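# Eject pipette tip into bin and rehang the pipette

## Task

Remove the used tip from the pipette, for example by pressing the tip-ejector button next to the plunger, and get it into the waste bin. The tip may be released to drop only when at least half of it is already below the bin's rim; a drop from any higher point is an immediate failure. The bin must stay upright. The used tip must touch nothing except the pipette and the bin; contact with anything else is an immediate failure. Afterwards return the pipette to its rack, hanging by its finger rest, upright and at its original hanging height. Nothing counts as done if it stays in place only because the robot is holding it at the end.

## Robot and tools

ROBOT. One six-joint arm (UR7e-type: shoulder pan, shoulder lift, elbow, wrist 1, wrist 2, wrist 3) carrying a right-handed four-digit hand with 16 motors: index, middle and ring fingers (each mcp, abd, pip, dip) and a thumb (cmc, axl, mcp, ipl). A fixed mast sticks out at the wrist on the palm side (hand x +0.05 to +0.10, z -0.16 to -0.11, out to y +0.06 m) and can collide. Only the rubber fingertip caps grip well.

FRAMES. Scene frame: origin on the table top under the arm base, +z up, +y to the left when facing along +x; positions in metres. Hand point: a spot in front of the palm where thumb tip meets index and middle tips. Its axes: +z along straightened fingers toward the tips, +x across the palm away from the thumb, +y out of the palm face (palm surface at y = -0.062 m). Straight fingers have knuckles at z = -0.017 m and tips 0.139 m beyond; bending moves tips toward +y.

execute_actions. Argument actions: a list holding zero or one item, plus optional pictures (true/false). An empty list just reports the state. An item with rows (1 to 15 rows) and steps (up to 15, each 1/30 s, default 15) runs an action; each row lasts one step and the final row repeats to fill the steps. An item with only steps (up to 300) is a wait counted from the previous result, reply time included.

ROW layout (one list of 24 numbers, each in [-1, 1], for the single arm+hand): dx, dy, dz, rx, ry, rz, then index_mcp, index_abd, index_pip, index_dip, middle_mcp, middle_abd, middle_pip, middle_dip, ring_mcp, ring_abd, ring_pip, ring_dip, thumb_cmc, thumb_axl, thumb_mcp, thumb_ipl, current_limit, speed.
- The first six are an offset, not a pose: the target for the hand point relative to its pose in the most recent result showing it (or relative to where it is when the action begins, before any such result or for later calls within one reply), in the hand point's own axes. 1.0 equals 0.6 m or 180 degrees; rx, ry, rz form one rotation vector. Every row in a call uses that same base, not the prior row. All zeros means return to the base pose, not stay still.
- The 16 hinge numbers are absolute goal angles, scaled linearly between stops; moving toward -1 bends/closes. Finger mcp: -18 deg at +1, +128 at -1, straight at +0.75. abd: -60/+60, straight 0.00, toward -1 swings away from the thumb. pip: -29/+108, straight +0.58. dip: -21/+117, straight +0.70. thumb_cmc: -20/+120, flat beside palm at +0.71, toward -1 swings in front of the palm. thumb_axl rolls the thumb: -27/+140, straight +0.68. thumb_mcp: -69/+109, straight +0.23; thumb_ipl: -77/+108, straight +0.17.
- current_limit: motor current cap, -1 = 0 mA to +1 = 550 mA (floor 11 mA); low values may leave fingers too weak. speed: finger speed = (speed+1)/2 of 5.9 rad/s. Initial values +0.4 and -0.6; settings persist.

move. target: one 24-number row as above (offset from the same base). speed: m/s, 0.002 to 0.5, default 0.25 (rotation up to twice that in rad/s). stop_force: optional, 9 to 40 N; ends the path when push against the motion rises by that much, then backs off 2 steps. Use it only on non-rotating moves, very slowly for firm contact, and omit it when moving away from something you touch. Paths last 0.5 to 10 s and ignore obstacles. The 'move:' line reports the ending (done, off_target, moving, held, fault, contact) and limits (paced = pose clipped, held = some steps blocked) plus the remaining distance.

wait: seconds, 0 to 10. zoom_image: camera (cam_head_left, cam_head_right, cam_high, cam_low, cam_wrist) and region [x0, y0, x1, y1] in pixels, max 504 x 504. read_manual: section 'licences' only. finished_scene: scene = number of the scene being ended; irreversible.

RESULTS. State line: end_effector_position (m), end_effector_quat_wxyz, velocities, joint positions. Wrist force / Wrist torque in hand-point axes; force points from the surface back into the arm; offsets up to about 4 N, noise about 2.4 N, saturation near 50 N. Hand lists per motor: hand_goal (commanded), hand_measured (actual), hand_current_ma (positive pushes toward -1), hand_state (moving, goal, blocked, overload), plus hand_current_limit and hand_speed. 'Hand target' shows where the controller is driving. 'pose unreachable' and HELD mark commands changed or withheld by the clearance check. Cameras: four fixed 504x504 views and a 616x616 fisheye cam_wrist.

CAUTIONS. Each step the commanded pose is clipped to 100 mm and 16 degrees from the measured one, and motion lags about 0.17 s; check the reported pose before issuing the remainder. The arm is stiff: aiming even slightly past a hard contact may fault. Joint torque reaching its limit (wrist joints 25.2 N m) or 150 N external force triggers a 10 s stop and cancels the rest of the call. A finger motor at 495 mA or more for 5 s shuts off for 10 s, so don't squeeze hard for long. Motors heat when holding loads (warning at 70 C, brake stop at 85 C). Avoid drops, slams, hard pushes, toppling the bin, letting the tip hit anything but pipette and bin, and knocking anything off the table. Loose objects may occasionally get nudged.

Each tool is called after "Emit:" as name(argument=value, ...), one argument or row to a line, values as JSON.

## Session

Emit:
execute_actions(
  actions=[],
)

Scene clock: 0.00 s of 9600.00 s.
end_effector_position=(+0.3866, +0.1860, +0.2980) hand_goal=(+0.754, +0.000, +0.576, +0.696, +0.754, +0.000, +0.576, +0.696, +0.754, +0.000, +0.576, +0.696, +0.714, +0.678, +0.226, +0.168) hand_measured=(+0.754, +0.000, +0.576, +0.696, +0.754, +0.000, +0.576, +0.696, +0.754, +0.000, +0.576, +0.696, +0.714, +0.678, +0.226, +0.168) hand_current_ma=(+0, +0, +0, +0, +0, +0, +0, +0, +0, +0, +0, +0, +0, +0, +0, +0) hand_state=(goal, goal, goal, goal, goal, goal, goal, goal, goal, goal, goal, goal, goal, goal, goal, goal) hand_current_limit=0.40 hand_speed=-0.60 end_effector_quat_wxyz=(-0.592, +0.116, +0.797, +0.028) end_effector_velocity=(+0.000, -0.000, +0.000) end_effector_angular_velocity=(+0.000, -0.001, -0.001)
Joint positions: [-0.112 -1.176  1.527 -0.662 -1.504 -1.46 ]
Joint velocities: [-0.    -0.    -0.    -0.001  0.    -0.   ]
Wrist force (N, on the end effector, along its own x y z axes, offset not removed): no reading
Wrist torque (N m, same axes, about the end effector's origin, offset not removed): no reading
Hand target: +0.387, +0.186, +0.298; -0.592, +0.116, +0.797, +0.028
camera_calibration (this result's frames):
cam_wrist: T_world_to_cam=[[0.360959, 0.441814, -0.821285, 0.0520426], [0.674403, -0.731919, -0.0973355, -0.140311], [-0.644119, -0.518743, -0.562153, 0.644879], [0, 0, 0, 1]] pos_world=[0.491219, 0.208837, 0.391605]

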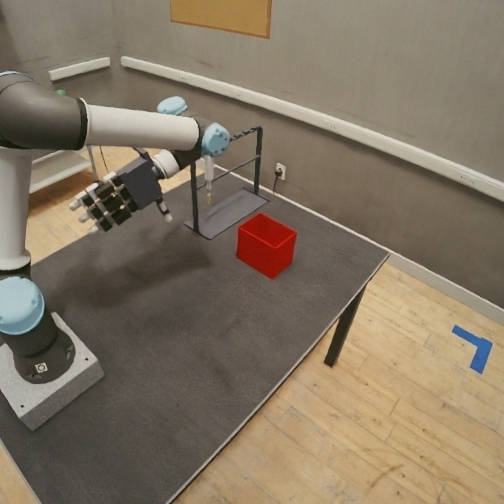

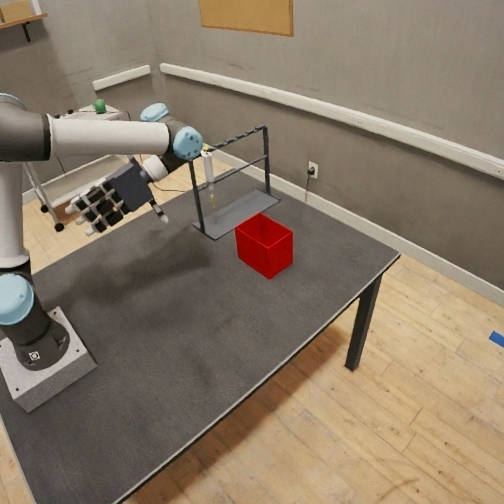

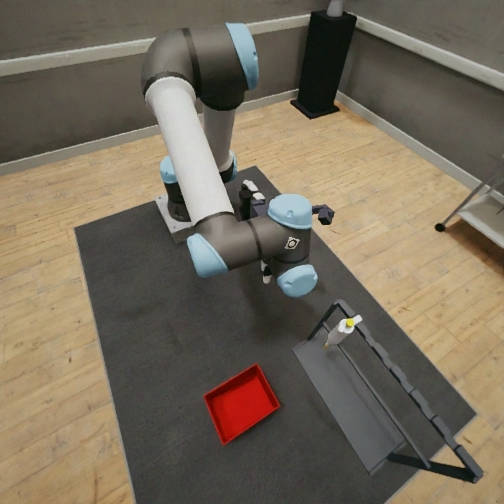

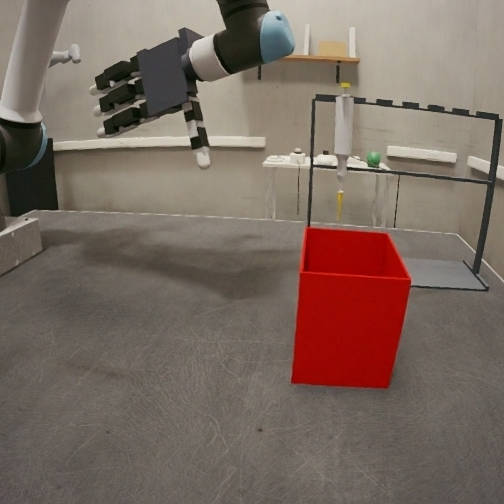

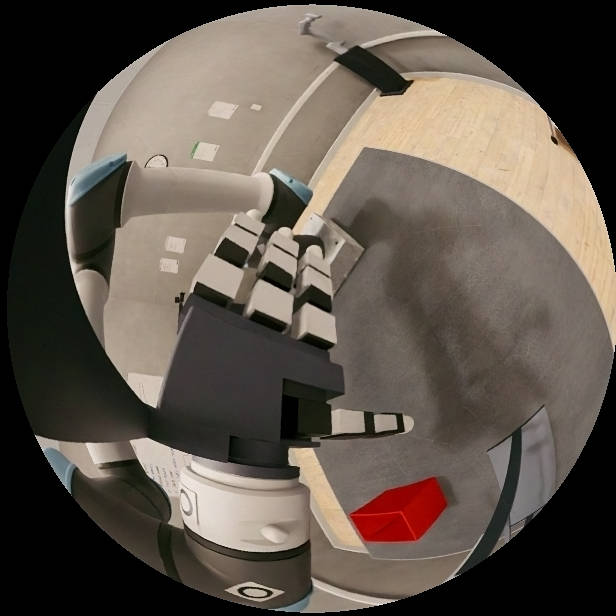

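Emit:
move(
  target=[-0.114,-0.26,-0.406,-0.057,-0.9,-0.0935,0.75,0,0.576,0.696,0.75,0,0.576,0.696,1,0,1,1,0.85,0.678,0.226,0.168,0.4,-0.6],
)

Emit:
zoom_image(
  camera="cam_high",
  region=[280, 280, 420, 420],
)

Scene clock: 10.07 s of 9600.00 s.
end_effector_position=(+0.5990, -0.0207, +0.3197) hand_goal=(+0.750, +0.000, +0.576, +0.696, +0.750, +0.000, +0.576, +0.696, +1.000, +0.000, +1.000, +1.000, +0.850, +0.678, +0.226, +0.168) hand_measured=(+0.750, -0.002, +0.576, +0.696, +0.750, -0.002, +0.576, +0.696, +0.998, -0.002, +0.998, +0.998, +0.850, +0.678, +0.224, +0.168) hand_current_ma=(+5, -12, +4, +0, +5, -13, +4, +0, -15, -9, -14, -14, +0, -5, -15, -2) hand_state=(goal, goal, goal, goal, goal, goal, goal, goal, goal, goal, goal, goal, goal, goal, goal, goal) hand_current_limit=0.40 hand_speed=-0.60 end_effector_quat_wxyz=(+0.705, -0.000, +0.709, -0.002) end_effector_velocity=(+0.001, -0.000, +0.001) end_effector_angular_velocity=(+0.000, -0.017, +0.001)
Joint positions: [-0.628 -0.929  2.231 -4.448 -0.935 -1.565]
Joint velocities: [ 0.003  0.012 -0.012 -0.021 -0.002  0.013]
Wrist force (N, on the end effector, along its own x y z axes, offset not removed): [0.2 -0.4 -1.5]
Wrist torque (N m, same axes, about the end effector's origin, offset not removed): [0.03 0.15 0.05]
Hand target: +0.599, -0.021, +0.320; +0.706, -0.000, +0.708, -0.002
Off the commanded pose: 0.001 m, 0 deg.
After step 90, 0.83 s passed at rest.
move: done
camera_calibration (this result's frames):
cam_wrist: T_world_to_cam=[[-0.00844052, 0.587729, 0.809014, -0.212456], [-0.735694, -0.551603, 0.39305, 0.258865], [0.677261, -0.591869, 0.437044, -0.425792], [0, 0, 0, 1]] pos_world=[0.477025, 0.0156442, 0.256223]

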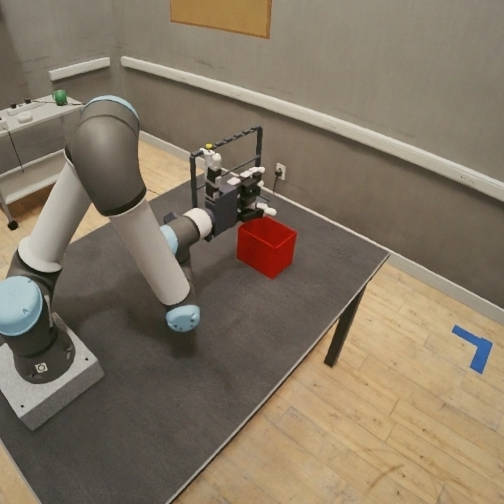

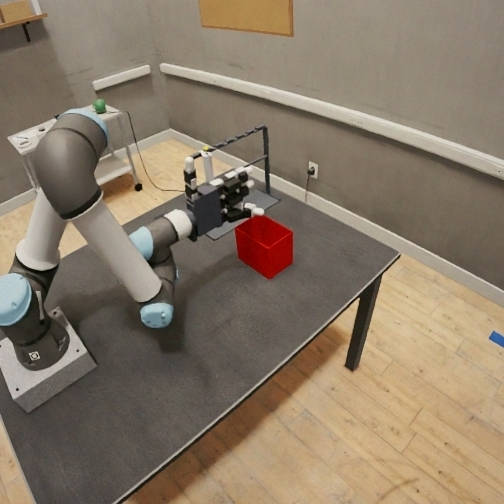

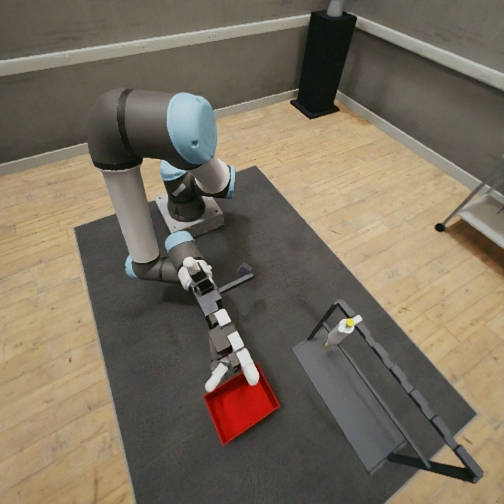

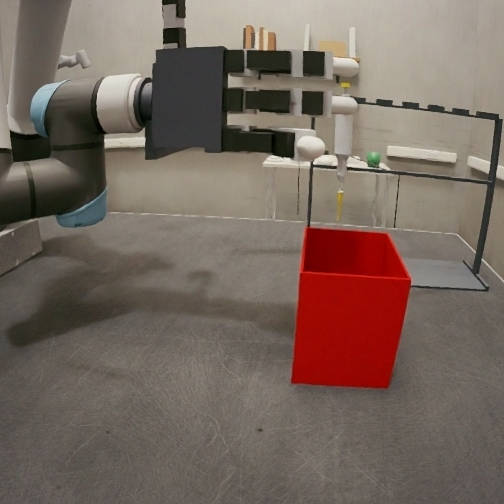

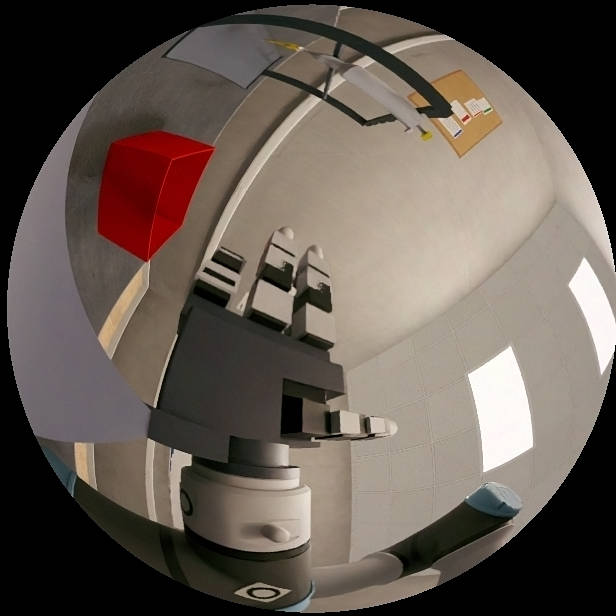

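Region (280, 280, 420, 420) of cam_high's 504x504 image, scaled by 3.600, with more detail than that image has.

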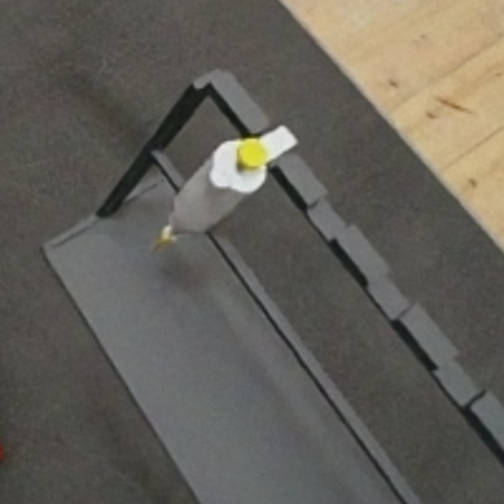

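Same. Goal (.753,.183,.245).

Emit:
move(
  target=[0.124,0.24,0.257,0,-0.002,0,0.75,0,0.576,0.696,0.75,0,0.576,0.696,1,0,1,1,0.85,0.678,0.226,0.168,0.4,-0.6],
  speed=0.15,
)

Emit:
move(
  target=[0,0.1,0,0,0,0,0.5,0,0.4,0.5,0.5,0,0.4,0.5,1,0,1,1,0.85,0.678,0.226,0.168,0.4,-0.6],
  speed=0.03,
  stop_force=9,
)

Emit:
move(
  target=[0,0,0,0,0,0,0.14,0,-0.52,-0.17,0.14,0,-0.52,-0.17,1,0,1,1,0.85,0.678,0.226,0.168,0.4,-0.6],
)

Emit:
move(
  target=[0,0,0,0,0,0,-0.05,0,-0.8,-0.5,-0.05,0,-0.8,-0.5,1,0,1,1,0.85,0.678,0.226,0.168,0.7,-0.7],
)

Emit:
zoom_image(
  camera="cam_high",
  region=[280, 280, 420, 420],
)

Scene clock: 16.53 s of 9600.00 s.
end_effector_position=(+0.7527, +0.1231, +0.2443) hand_goal=(+0.750, +0.000, +0.576, +0.696, +0.750, +0.000, +0.576, +0.696, +1.000, +0.000, +1.000, +1.000, +0.850, +0.678, +0.226, +0.168) hand_measured=(+0.750, -0.002, +0.576, +0.696, +0.750, -0.004, +0.576, +0.696, +0.998, -0.002, +0.998, +0.998, +0.850, +0.678, +0.224, +0.168) hand_current_ma=(+5, -13, +4, +0, +5, -13, +4, +0, -10, -9, -13, -14, +1, -5, -13, -2) hand_state=(goal, goal, goal, goal, goal, goal, goal, goal, goal, goal, goal, goal, goal, goal, goal, goal) hand_current_limit=0.40 hand_speed=-0.60 end_effector_quat_wxyz=(+0.708, -0.000, +0.707, -0.002) end_effector_velocity=(+0.002, +0.001, -0.001) end_effector_angular_velocity=(+0.001, +0.002, +0.000)
Joint positions: [-0.174 -0.616  1.767 -4.303 -1.388 -1.566]
Joint velocities: [ 0.003  0.003 -0.007  0.005 -0.003  0.001]
Wrist force (N, on the end effector, along its own x y z axes, offset not removed): [-1.6 -2.5 -0.7]
Wrist torque (N m, same axes, about the end effector's origin, offset not removed): [-0.34 0.29 -0.15]
Hand target: +0.753, +0.123, +0.244; +0.708, -0.000, +0.707, -0.002
Off the commanded pose: 0.001 m, 0 deg.
After step 90, 1.40 s passed at rest.
move: done
camera_calibration (this result's frames):
cam_wrist: T_world_to_cam=[[-0.0137737, 0.587222, 0.809309, -0.230665], [-0.738247, -0.551866, 0.387861, 0.484063], [0.67439, -0.592127, 0.441116, -0.410671], [0, 0, 0, 1]] pos_world=[0.631133, 0.15942, 0.180083]

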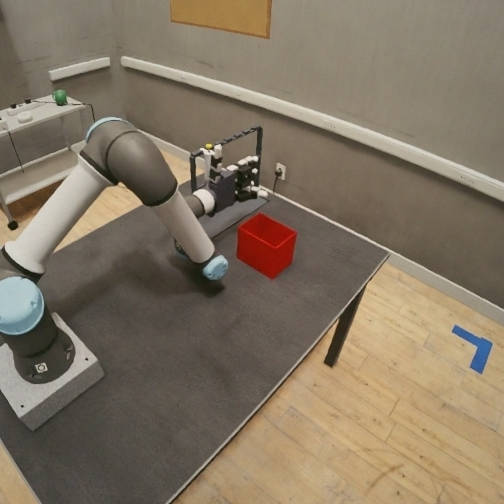

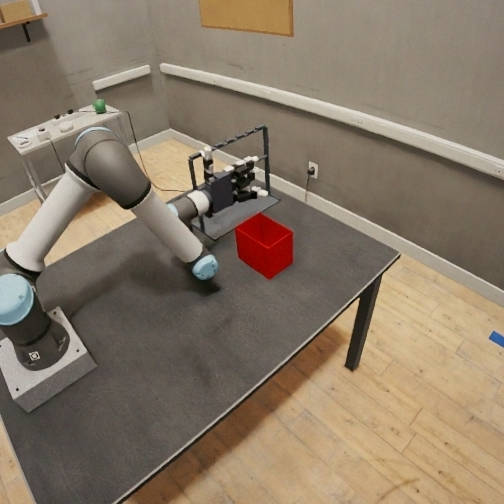

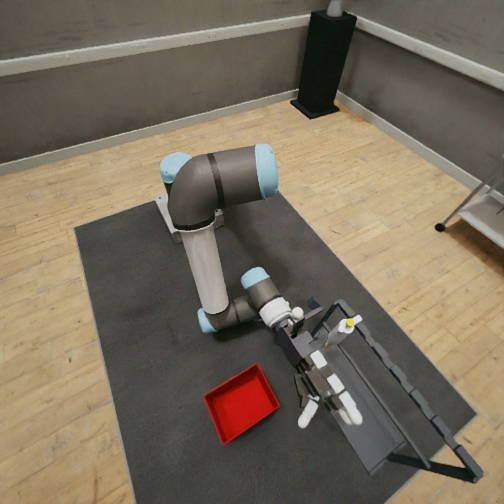

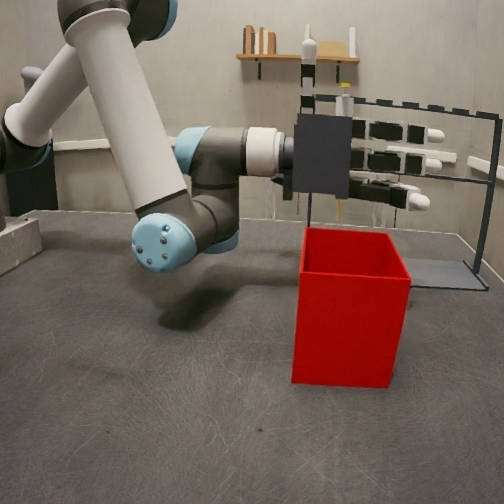

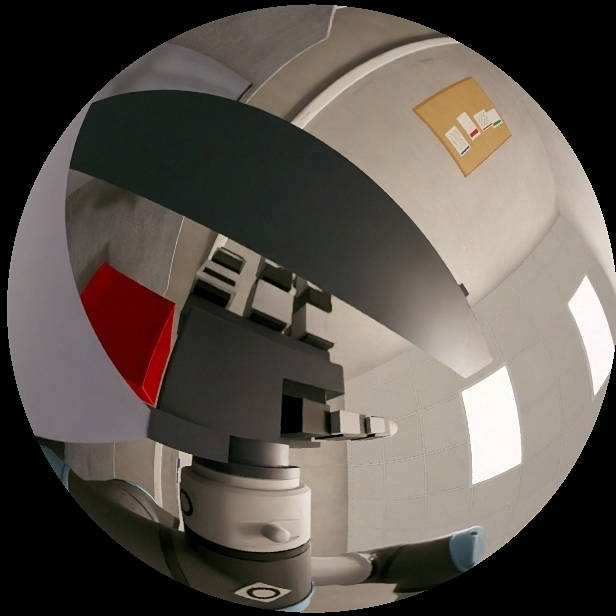

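Scene clock: 18.87 s of 9600.00 s.
end_effector_position=(+0.7528, +0.1828, +0.2443) hand_goal=(+0.500, +0.000, +0.400, +0.500, +0.500, +0.000, +0.400, +0.500, +1.000, +0.000, +1.000, +1.000, +0.850, +0.678, +0.226, +0.168) hand_measured=(+0.502, -0.002, +0.402, +0.502, +0.502, -0.004, +0.402, +0.502, +0.998, -0.002, +0.998, +0.998, +0.850, +0.678, +0.224, +0.168) hand_current_ma=(+13, -13, +12, +14, +13, -13, +12, +14, -10, -9, -13, -14, +1, -5, -13, -2) hand_state=(goal, goal, goal, goal, goal, goal, goal, goal, goal, goal, goal, goal, goal, goal, goal, goal) hand_current_limit=0.40 hand_speed=-0.60 end_effector_quat_wxyz=(+0.708, -0.000, +0.707, -0.002) end_effector_velocity=(+0.000, +0.002, +0.000) end_effector_angular_velocity=(+0.001, -0.001, -0.001)
Joint positions: [-0.058 -0.609  1.742 -4.285 -1.504 -1.567]
Joint velocities: [ 0.004  0.001 -0.002 -0.    -0.005  0.001]
Wrist force (N, on the end effector, along its own x y z axes, offset not removed): [-1.5 -0.6 -2.2]
Wrist torque (N m, same axes, about the end effector's origin, offset not removed): [0.15 0.18 -0.08]
Hand target: +0.753, +0.183, +0.244; +0.708, -0.000, +0.707, -0.002
Off the commanded pose: 0.000 m, 0 deg.
move: done
camera_calibration (this result's frames):
cam_wrist: T_world_to_cam=[[-0.0137988, 0.587058, 0.809427, -0.265688], [-0.738249, -0.551953, 0.387733, 0.517163], [0.674387, -0.592209, 0.441011, -0.375263], [0, 0, 0, 1]] pos_world=[0.631201, 0.21919, 0.180029]

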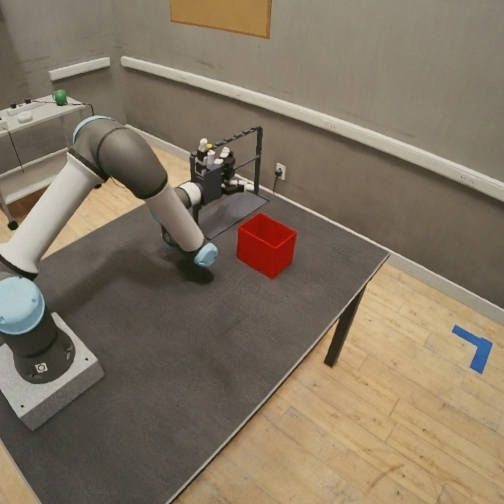

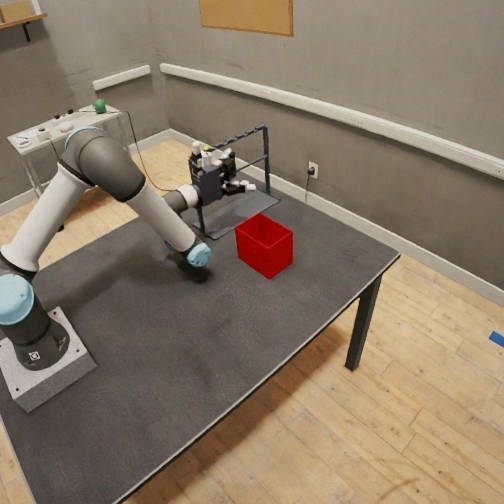

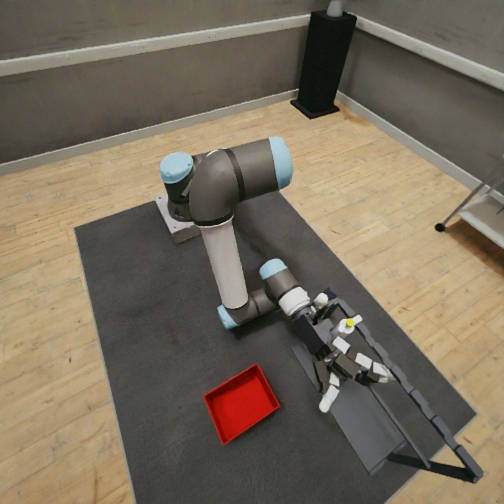

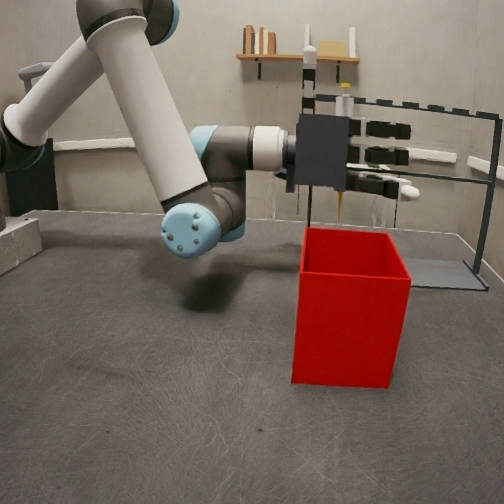

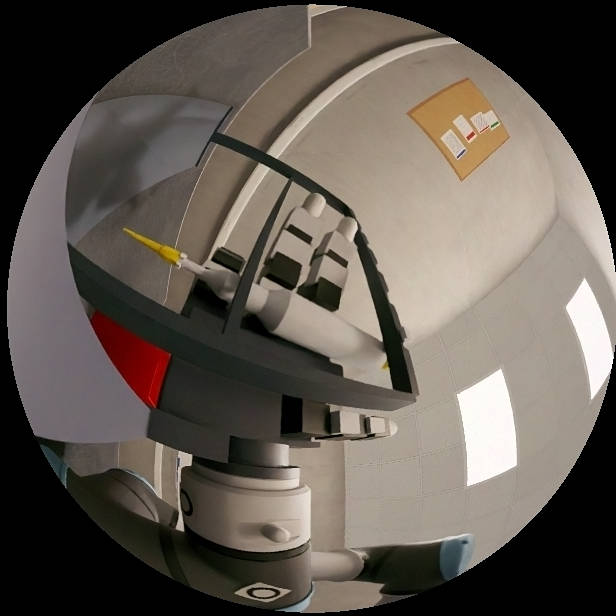

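Scene clock: 20.07 s of 9600.00 s.
end_effector_position=(+0.7528, +0.1828, +0.2443) hand_goal=(+0.140, +0.000, -0.520, -0.170, +0.140, +0.000, -0.520, -0.170, +1.000, +0.000, +1.000, +1.000, +0.850, +0.678, +0.226, +0.168) hand_measured=(+0.142, -0.002, -0.518, -0.168, +0.142, -0.004, -0.518, -0.168, +0.998, -0.002, +0.998, +0.998, +0.850, +0.678, +0.224, +0.168) hand_current_ma=(+12, -13, +14, +14, +12, -13, +14, +14, -10, -9, -13, -14, +1, -5, -13, -2) hand_state=(goal, goal, goal, goal, goal, goal, goal, goal, goal, goal, goal, goal, goal, goal, goal, goal) hand_current_limit=0.40 hand_speed=-0.60 end_effector_quat_wxyz=(+0.708, -0.000, +0.707, -0.002) end_effector_velocity=(-0.000, -0.000, -0.000) end_effector_angular_velocity=(+0.000, +0.000, -0.001)
Joint positions: [-0.058 -0.609  1.742 -4.285 -1.504 -1.567]
Joint velocities: [-0.    -0.     0.001 -0.    -0.     0.   ]
Wrist force (N, on the end effector, along its own x y z axes, offset not removed): [0.5 -0.2 -3.8]
Wrist torque (N m, same axes, about the end effector's origin, offset not removed): [0.27 -0.01 0.01]
Hand target: +0.753, +0.183, +0.244; +0.708, -0.000, +0.707, -0.002
Off the commanded pose: 0.000 m, 0 deg.
move: done
camera_calibration (this result's frames):
cam_wrist: T_world_to_cam=[[-0.0138355, 0.587061, 0.809424, -0.265668], [-0.738264, -0.551953, 0.387703, 0.517188], [0.67437, -0.592205, 0.441043, -0.375272], [0, 0, 0, 1]] pos_world=[0.631218, 0.219189, 0.180034]

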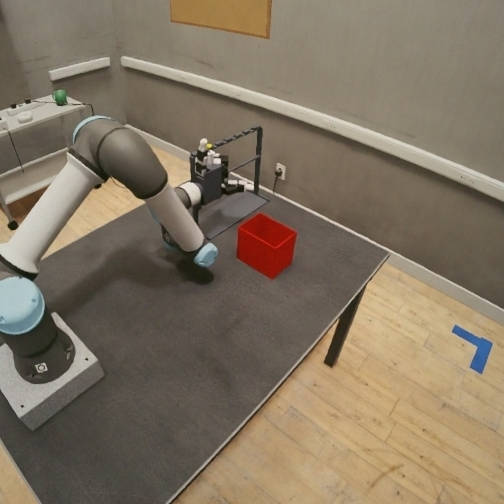

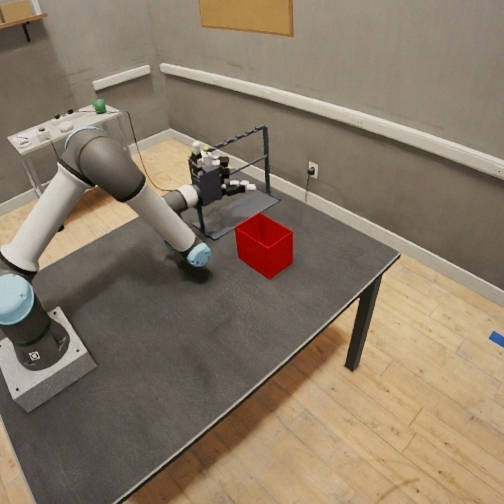

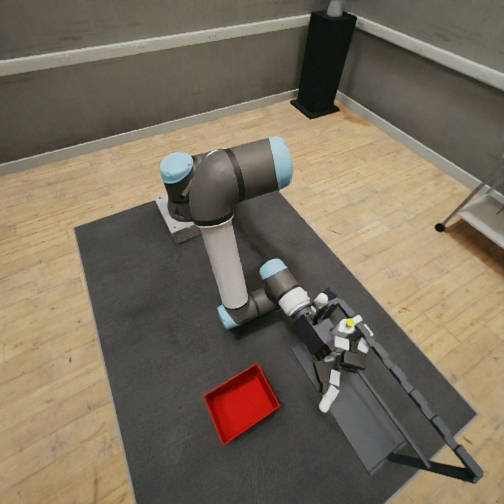

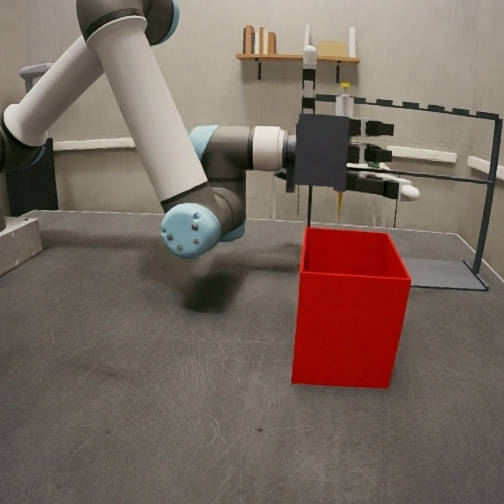

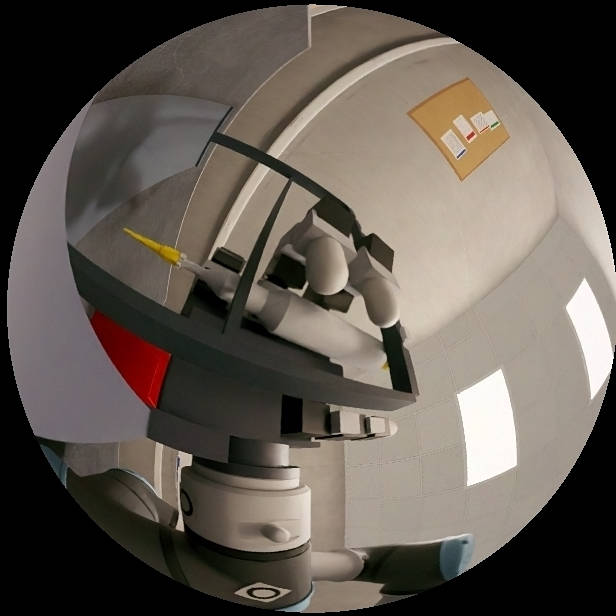

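Scene clock: 20.63 s of 9600.00 s.
end_effector_position=(+0.7528, +0.1828, +0.2443) hand_goal=(-0.050, +0.000, -0.800, -0.500, -0.050, +0.000, -0.800, -0.500, +1.000, +0.000, +1.000, +1.000, +0.850, +0.678, +0.226, +0.168) hand_measured=(-0.042, -0.002, -0.706, -0.360, -0.042, -0.004, -0.704, -0.358, +0.998, -0.002, +0.998, +0.998, +0.850, +0.678, +0.224, +0.168) hand_current_ma=(+46, -13, +468, +468, +41, -13, +468, +468, -10, -9, -13, -14, +1, -5, -13, -2) hand_state=(goal, goal, blocked, blocked, goal, goal, blocked, blocked, goal, goal, goal, goal, goal, goal, goal, goal) hand_current_limit=0.70 hand_speed=-0.70 end_effector_quat_wxyz=(+0.708, -0.000, +0.707, -0.002) end_effector_velocity=(-0.000, -0.000, +0.000) end_effector_angular_velocity=(-0.000, +0.000, -0.000)
Joint positions: [-0.058 -0.609  1.742 -4.285 -1.504 -1.567]
Joint velocities: [-0. -0.  0.  0. -0. -0.]
Wrist force (N, on the end effector, along its own x y z axes, offset not removed): [-2.4 1.3 1.2]
Wrist torque (N m, same axes, about the end effector's origin, offset not removed): [-0.05 0.27 -0.13]
Hand target: +0.753, +0.183, +0.244; +0.708, -0.000, +0.707, -0.002
Off the commanded pose: 0.000 m, 0 deg.
move: done
camera_calibration (this result's frames):
cam_wrist: T_world_to_cam=[[-0.0138417, 0.587062, 0.809424, -0.265665], [-0.738268, -0.551952, 0.387697, 0.51719], [0.674365, -0.592205, 0.441049, -0.375271], [0, 0, 0, 1]] pos_world=[0.631218, 0.219188, 0.180035]

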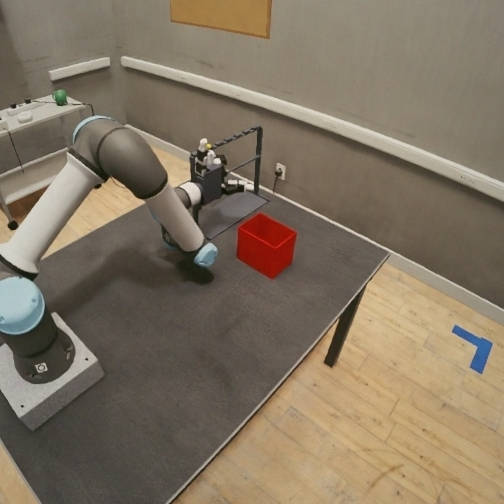

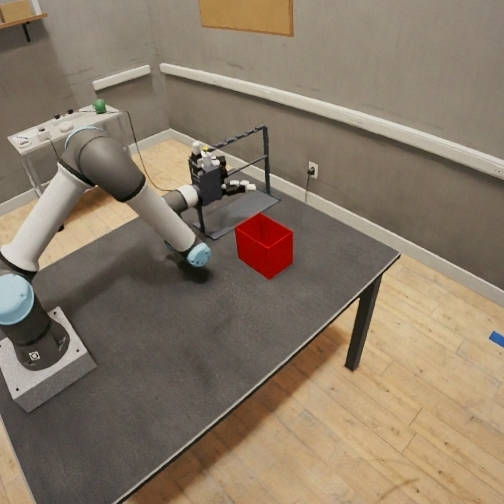

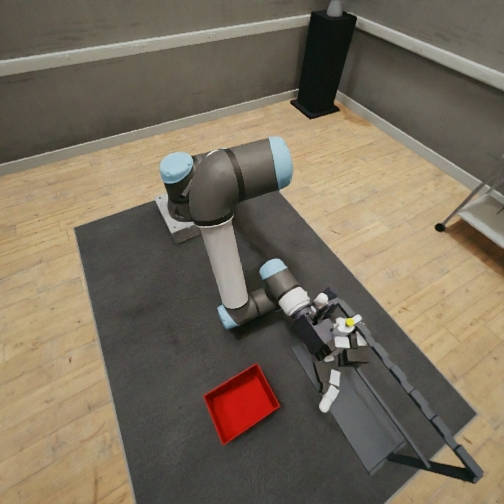

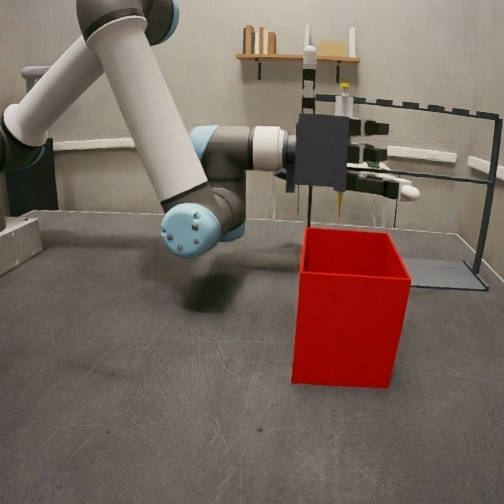

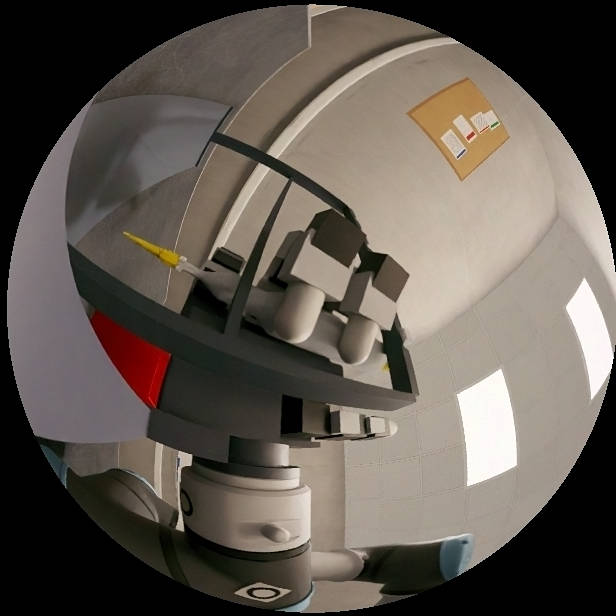

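Region (280, 280, 420, 420) of cam_high's 504x504 image, scaled by 3.600, with more detail than that image has.

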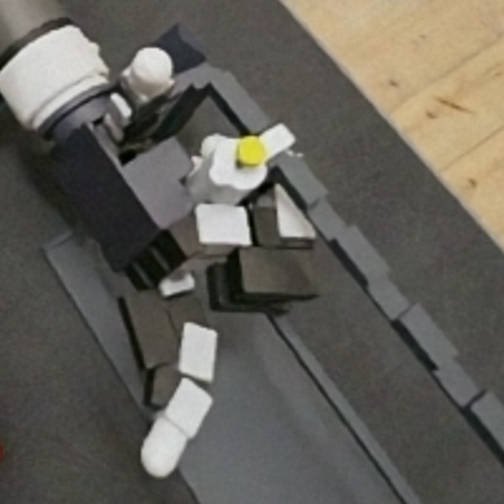

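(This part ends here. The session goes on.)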